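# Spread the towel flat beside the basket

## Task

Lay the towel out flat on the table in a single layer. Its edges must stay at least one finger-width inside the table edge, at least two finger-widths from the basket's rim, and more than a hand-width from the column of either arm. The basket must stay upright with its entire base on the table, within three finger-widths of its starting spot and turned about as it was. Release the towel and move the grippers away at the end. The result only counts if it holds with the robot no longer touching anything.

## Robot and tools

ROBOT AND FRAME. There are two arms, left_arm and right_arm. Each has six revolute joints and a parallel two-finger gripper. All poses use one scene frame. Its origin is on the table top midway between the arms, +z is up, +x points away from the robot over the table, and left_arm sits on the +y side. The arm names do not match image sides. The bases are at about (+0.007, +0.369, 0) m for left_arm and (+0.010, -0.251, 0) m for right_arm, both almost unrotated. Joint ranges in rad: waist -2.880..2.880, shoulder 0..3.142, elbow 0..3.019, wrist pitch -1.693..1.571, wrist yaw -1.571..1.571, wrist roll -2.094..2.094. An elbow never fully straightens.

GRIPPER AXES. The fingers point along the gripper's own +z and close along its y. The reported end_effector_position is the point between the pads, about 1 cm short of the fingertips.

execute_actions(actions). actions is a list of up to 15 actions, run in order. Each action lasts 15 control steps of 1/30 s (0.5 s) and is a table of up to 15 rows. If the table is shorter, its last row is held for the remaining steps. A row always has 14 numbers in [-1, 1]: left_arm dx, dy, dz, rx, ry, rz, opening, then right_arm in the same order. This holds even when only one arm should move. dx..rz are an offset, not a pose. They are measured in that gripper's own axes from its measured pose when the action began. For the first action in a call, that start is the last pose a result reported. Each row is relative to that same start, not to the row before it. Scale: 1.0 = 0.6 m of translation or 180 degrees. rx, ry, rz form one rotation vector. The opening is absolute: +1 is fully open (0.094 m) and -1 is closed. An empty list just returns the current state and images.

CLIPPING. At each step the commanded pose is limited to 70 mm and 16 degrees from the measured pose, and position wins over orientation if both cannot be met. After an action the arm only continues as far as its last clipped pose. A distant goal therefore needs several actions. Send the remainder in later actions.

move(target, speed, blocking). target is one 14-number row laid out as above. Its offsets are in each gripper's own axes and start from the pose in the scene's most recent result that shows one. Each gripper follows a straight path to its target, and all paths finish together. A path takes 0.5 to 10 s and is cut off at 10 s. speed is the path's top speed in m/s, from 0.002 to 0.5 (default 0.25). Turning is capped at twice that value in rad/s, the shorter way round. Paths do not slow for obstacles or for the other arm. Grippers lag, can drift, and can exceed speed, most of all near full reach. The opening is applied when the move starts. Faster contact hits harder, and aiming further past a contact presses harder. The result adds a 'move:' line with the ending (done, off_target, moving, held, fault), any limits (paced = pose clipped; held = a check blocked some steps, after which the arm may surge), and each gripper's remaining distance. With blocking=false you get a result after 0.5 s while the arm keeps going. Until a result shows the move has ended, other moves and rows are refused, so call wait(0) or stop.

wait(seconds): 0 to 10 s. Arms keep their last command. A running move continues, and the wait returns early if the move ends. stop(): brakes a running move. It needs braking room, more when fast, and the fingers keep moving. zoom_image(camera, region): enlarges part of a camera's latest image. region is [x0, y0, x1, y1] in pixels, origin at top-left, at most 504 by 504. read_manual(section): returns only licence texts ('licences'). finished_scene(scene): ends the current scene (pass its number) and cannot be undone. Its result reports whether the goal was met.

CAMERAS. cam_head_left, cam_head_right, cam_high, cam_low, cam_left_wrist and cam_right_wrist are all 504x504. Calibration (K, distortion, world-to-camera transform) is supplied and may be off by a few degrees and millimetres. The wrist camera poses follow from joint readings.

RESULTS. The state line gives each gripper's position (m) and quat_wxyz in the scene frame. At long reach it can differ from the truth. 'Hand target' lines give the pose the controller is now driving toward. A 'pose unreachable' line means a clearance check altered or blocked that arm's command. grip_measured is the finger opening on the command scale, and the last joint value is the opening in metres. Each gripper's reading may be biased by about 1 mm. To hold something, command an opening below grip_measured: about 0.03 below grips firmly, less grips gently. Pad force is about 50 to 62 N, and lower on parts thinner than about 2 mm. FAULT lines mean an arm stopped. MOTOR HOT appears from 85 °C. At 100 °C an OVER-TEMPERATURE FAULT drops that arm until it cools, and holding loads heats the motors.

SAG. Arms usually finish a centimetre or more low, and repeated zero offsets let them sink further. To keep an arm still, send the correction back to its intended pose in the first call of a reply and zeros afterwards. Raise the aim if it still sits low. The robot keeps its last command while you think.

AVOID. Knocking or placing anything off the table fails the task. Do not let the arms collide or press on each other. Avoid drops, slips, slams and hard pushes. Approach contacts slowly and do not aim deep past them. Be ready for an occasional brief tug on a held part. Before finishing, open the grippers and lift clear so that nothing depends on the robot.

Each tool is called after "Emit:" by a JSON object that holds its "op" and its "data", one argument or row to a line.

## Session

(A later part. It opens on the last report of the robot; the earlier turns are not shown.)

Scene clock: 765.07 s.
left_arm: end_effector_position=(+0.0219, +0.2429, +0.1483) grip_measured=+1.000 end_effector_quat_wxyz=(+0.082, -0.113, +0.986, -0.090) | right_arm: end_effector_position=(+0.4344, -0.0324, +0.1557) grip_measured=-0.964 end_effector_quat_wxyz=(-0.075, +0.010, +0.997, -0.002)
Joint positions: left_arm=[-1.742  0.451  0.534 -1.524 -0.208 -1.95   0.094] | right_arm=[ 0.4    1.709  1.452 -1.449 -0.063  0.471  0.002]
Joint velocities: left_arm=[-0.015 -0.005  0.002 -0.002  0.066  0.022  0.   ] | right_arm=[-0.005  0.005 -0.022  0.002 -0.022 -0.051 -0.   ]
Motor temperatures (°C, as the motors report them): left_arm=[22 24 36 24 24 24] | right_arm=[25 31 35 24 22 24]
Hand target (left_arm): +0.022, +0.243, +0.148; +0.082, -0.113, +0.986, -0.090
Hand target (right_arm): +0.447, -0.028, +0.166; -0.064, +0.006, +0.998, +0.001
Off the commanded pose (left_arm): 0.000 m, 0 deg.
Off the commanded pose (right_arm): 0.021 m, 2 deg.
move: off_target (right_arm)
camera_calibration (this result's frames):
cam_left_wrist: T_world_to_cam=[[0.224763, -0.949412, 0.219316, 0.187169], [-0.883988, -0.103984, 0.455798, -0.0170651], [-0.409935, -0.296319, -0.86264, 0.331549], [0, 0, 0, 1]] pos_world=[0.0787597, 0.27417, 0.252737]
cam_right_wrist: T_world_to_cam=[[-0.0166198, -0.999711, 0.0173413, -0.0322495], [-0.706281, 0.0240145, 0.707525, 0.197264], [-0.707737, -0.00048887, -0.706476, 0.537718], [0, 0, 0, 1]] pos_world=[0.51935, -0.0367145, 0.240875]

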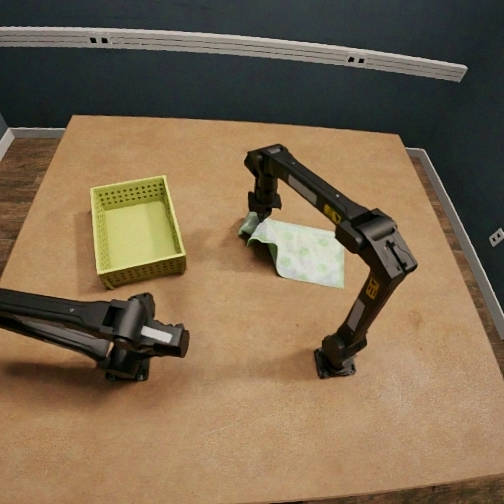

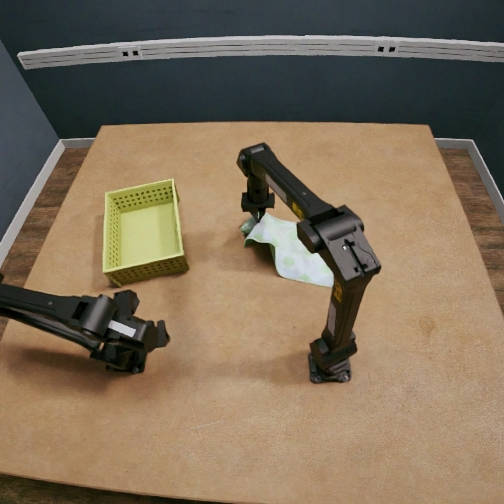

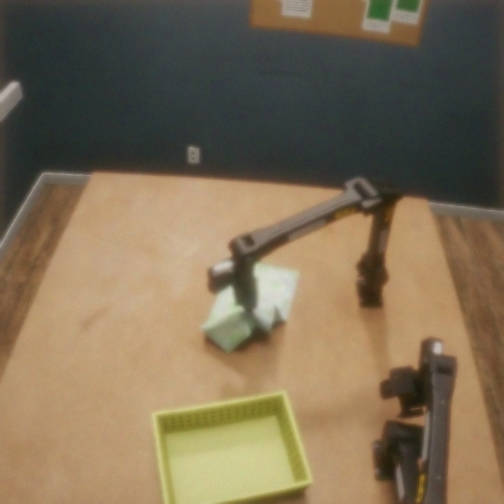

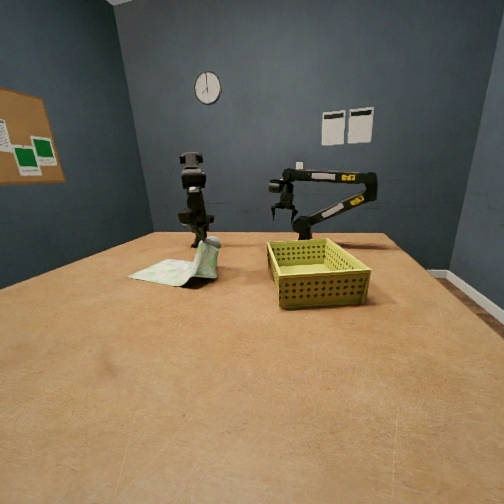

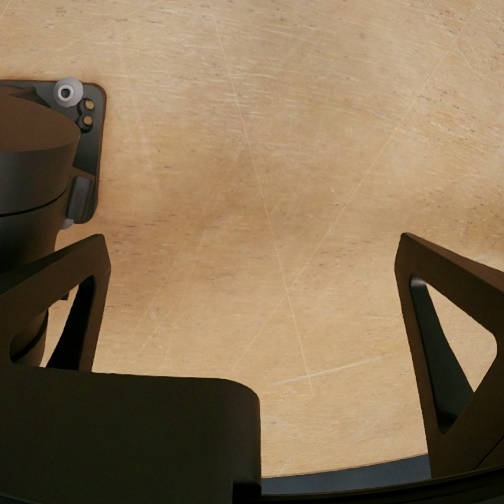

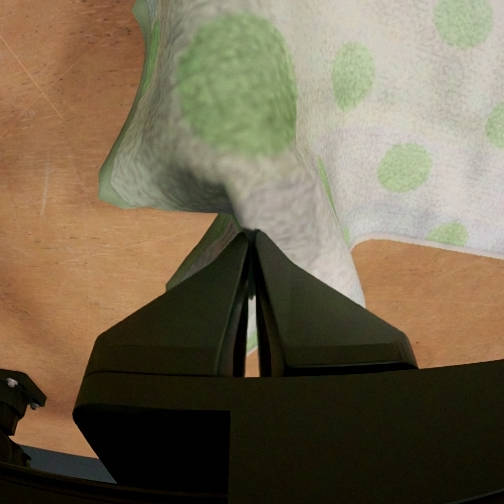

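Emit:
{"op": "move", "data": {
  "target": [0,0,0,0,0,0,1, 0.2,0.15,0.23,0,0,0,-1],
  "speed": 0.08
}}

Emit:
{"op": "execute_actions", "data": {
  "actions": [
    [[0,0,0,0,0,0,1,0,0,0,0,0,0,0.3]],
    [[0,0,0,0,0,0,1,0,0,-0.12,0,0,0,0.3]],
    [[0,0,0,0,0,0,1,0.15,-0.1,-0.15,0,0,0,0.3]],
    [[0,0,0,0,0,0,1,0.2,-0.2,-0.1,0,0,0,0.3]],
    [[0,0,0,0,0,0,1,0,0,0,0,0,0,0.3]]
  ]
}}

Emit:
{"op": "zoom_image", "data": {
  "camera": "cam_high",
  "region": [140,220,340,400]
}}

Emit:
{"op": "zoom_image", "data": {
  "camera": "cam_head_left",
  "region": [190,170,390,320]
}}

Scene clock: 773.17 s.
left_arm: end_effector_position=(+0.0219, +0.2429, +0.1483) grip_measured=+1.000 end_effector_quat_wxyz=(+0.082, -0.113, +0.986, -0.090) | right_arm: end_effector_position=(+0.2996, +0.0559, +0.0369) grip_measured=-0.964 end_effector_quat_wxyz=(-0.073, +0.006, +0.997, -0.011)
Joint positions: left_arm=[-1.742  0.451  0.534 -1.524 -0.208 -1.95   0.094] | right_arm=[ 0.726  1.698  1.093 -1.086 -0.088  0.788  0.002]
Joint velocities: left_arm=[-0.024 -0.005 -0.002 -0.007 -0.007  0.037  0.   ] | right_arm=[-0.005  0.005  0.012  0.012  0.022 -0.022  0.   ]
Motor temperatures (°C, as the motors report them): left_arm=[22 24 36 24 24 24] | right_arm=[25 32 36 24 22 24]
Hand target (left_arm): +0.022, +0.243, +0.148; +0.082, -0.113, +0.986, -0.090
Hand target (right_arm): +0.301, +0.060, +0.036; -0.071, +0.010, +0.997, -0.006
Off the commanded pose (left_arm): 0.000 m, 0 deg.
Off the commanded pose (right_arm): 0.005 m, 1 deg.
move: done
camera_calibration (this result's frames):
cam_left_wrist: T_world_to_cam=[[0.224763, -0.949412, 0.219316, 0.187169], [-0.883988, -0.103984, 0.455798, -0.0170651], [-0.409935, -0.296319, -0.86264, 0.331549], [0, 0, 0, 1]] pos_world=[0.0787597, 0.27417, 0.252737]
cam_right_wrist: T_world_to_cam=[[-0.00791233, -0.999342, 0.0354059, 0.0525172], [-0.708358, 0.0305928, 0.70519, 0.184414], [-0.705809, -0.0195004, -0.708134, 0.358964], [0, 0, 0, 1]] pos_world=[0.384407, 0.0538408, 0.122288]

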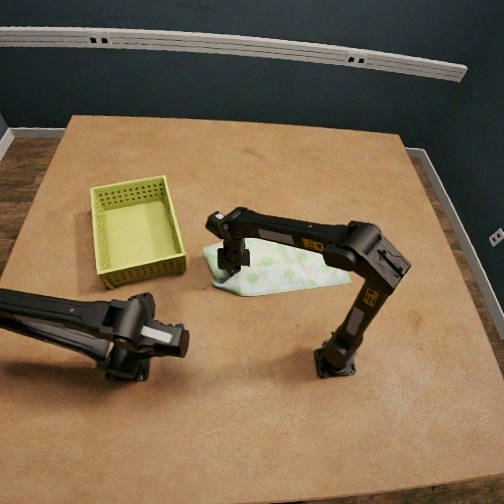

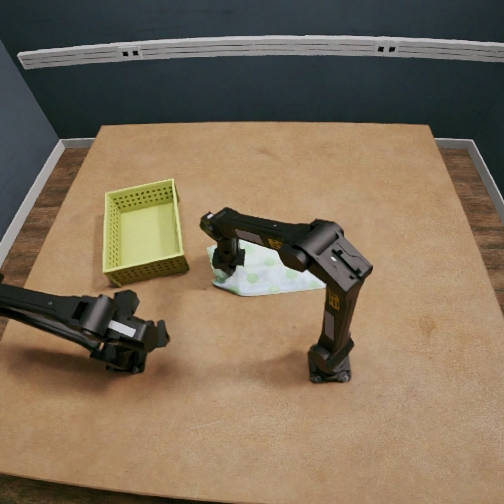

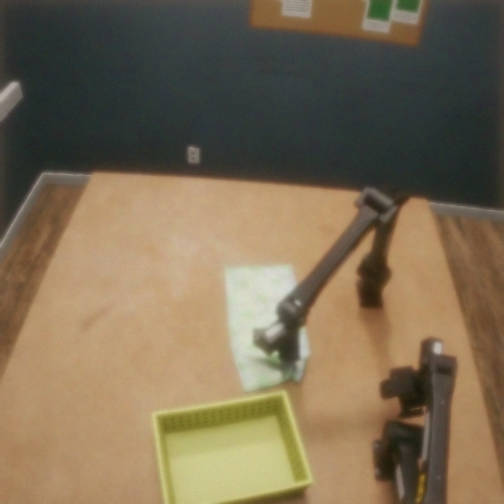

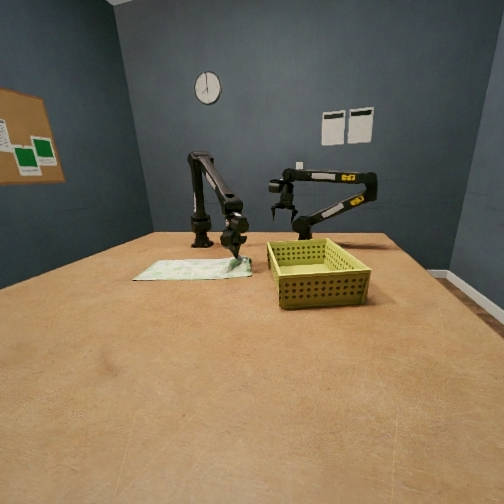

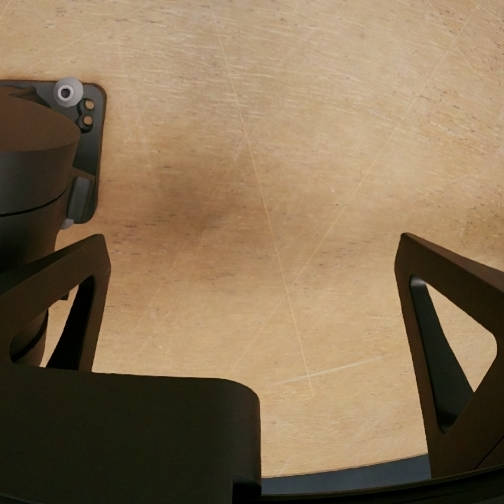

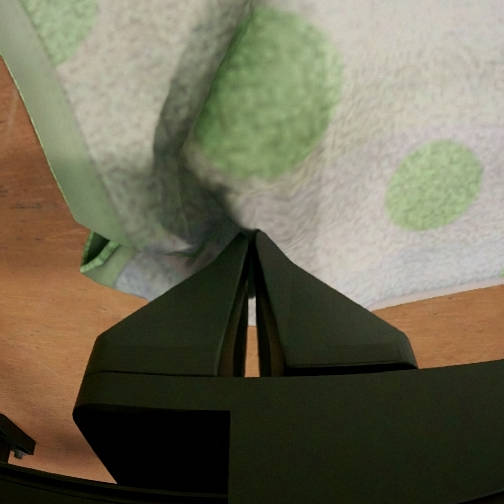

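Scene clock: 775.67 s.
left_arm: end_effector_position=(+0.0219, +0.2429, +0.1483) grip_measured=+1.000 end_effector_quat_wxyz=(+0.082, -0.113, +0.986, -0.090) | right_arm: end_effector_position=(+0.1070, -0.1329, +0.2787) grip_measured=+0.298 end_effector_quat_wxyz=(+0.043, +0.005, +0.994, +0.098)
Joint positions: left_arm=[-1.742  0.451  0.534 -1.524 -0.208 -1.95   0.094] | right_arm=[ 0.752  0.58   0.911 -1.7   -0.073  0.824  0.061]
Joint velocities: left_arm=[-0.015 -0.005  0.002  0.002 -0.095 -0.081  0.   ] | right_arm=[ 0.005 -0.015 -0.002 -0.002 -0.051 -0.022  0.   ]
Motor temperatures (°C, as the motors report them): left_arm=[22 24 36 24 24 24] | right_arm=[25 32 36 24 22 24]
Hand target (left_arm): +0.022, +0.243, +0.148; +0.082, -0.113, +0.986, -0.090
Hand target (right_arm): +0.108, -0.132, +0.279; +0.042, +0.005, +0.994, +0.098
Off the commanded pose (left_arm): 0.000 m, 0 deg.
Off the commanded pose (right_arm): 0.001 m, 0 deg.
camera_calibration (this result's frames):
cam_left_wrist: T_world_to_cam=[[0.224763, -0.949412, 0.219316, 0.187169], [-0.883988, -0.103984, 0.455798, -0.0170651], [-0.409935, -0.296319, -0.86264, 0.331549], [0, 0, 0, 1]] pos_world=[0.0787597, 0.27417, 0.252737]
cam_right_wrist: T_world_to_cam=[[-0.00150837, -0.982902, -0.184123, -0.0835745], [-0.85254, -0.0949702, 0.513961, -0.0647281], [-0.52266, 0.157748, -0.83782, 0.430721], [0, 0, 0, 1]] pos_world=[0.169811, -0.156238, 0.378746]

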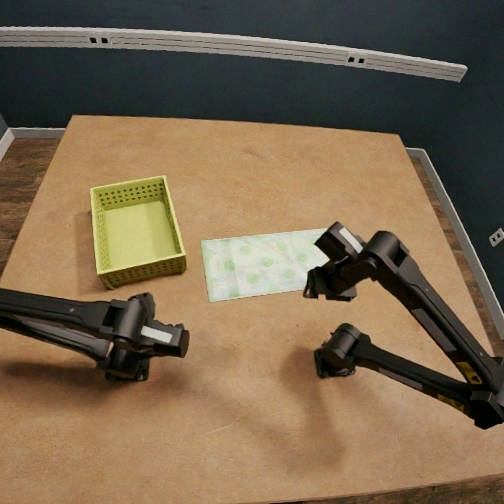

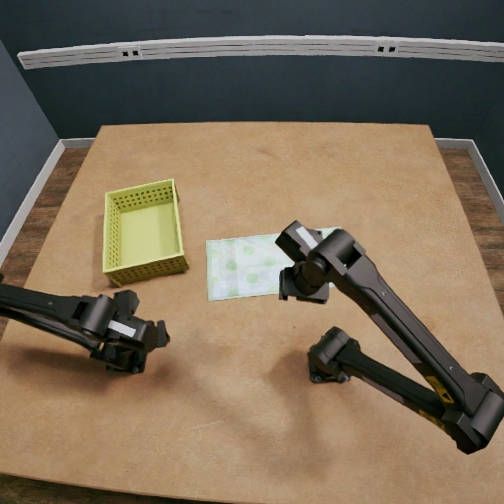

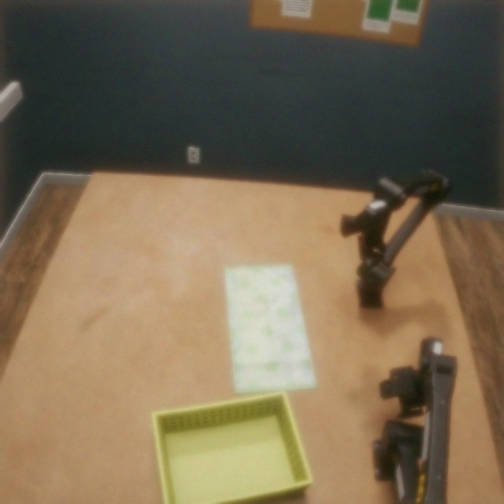

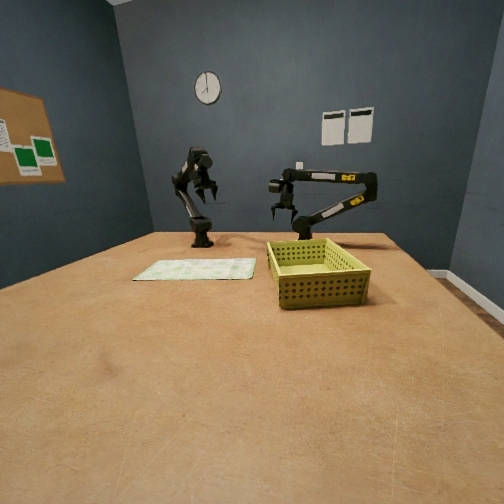

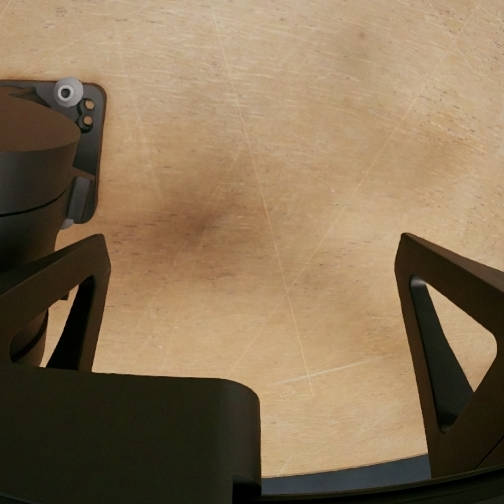

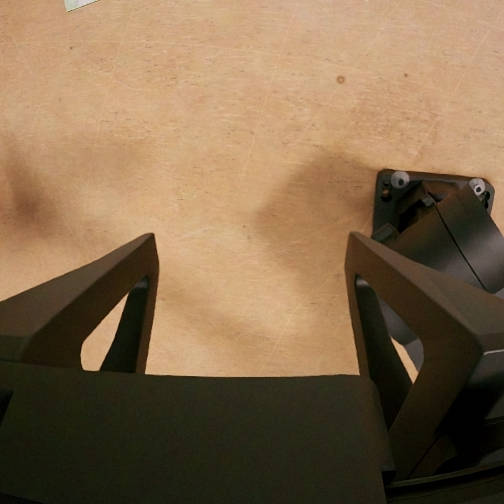

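Region (140, 220, 340, 400) of cam_high's 504x504 image, scaled by 2.520, with more detail than that image has; it fills the top 454 rows of this view, and the rest is white.

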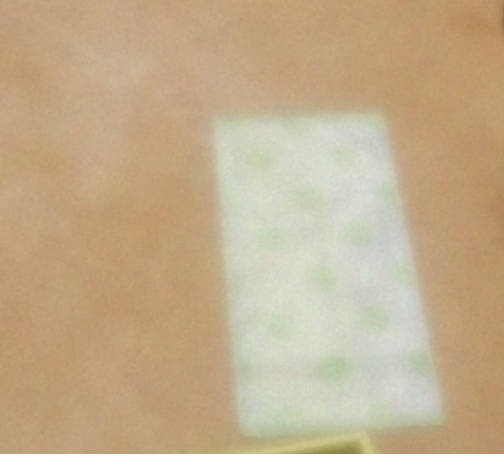

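Region (190, 170, 390, 320) of cam_head_left's 504x504 image, scaled by 2.520, with more detail than that image has; it fills the top 378 rows of this view, and the rest is white.

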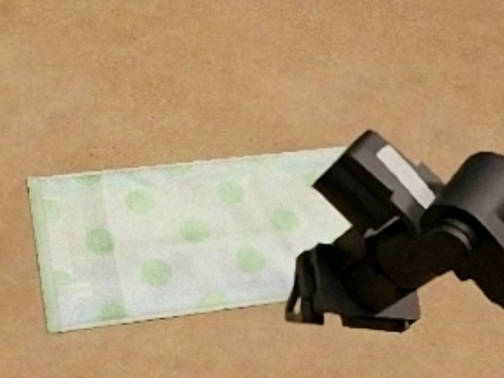

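Emit:
{"op": "finished_scene", "data": {
  "scene": 1
}}

The scene is finished: the task was done.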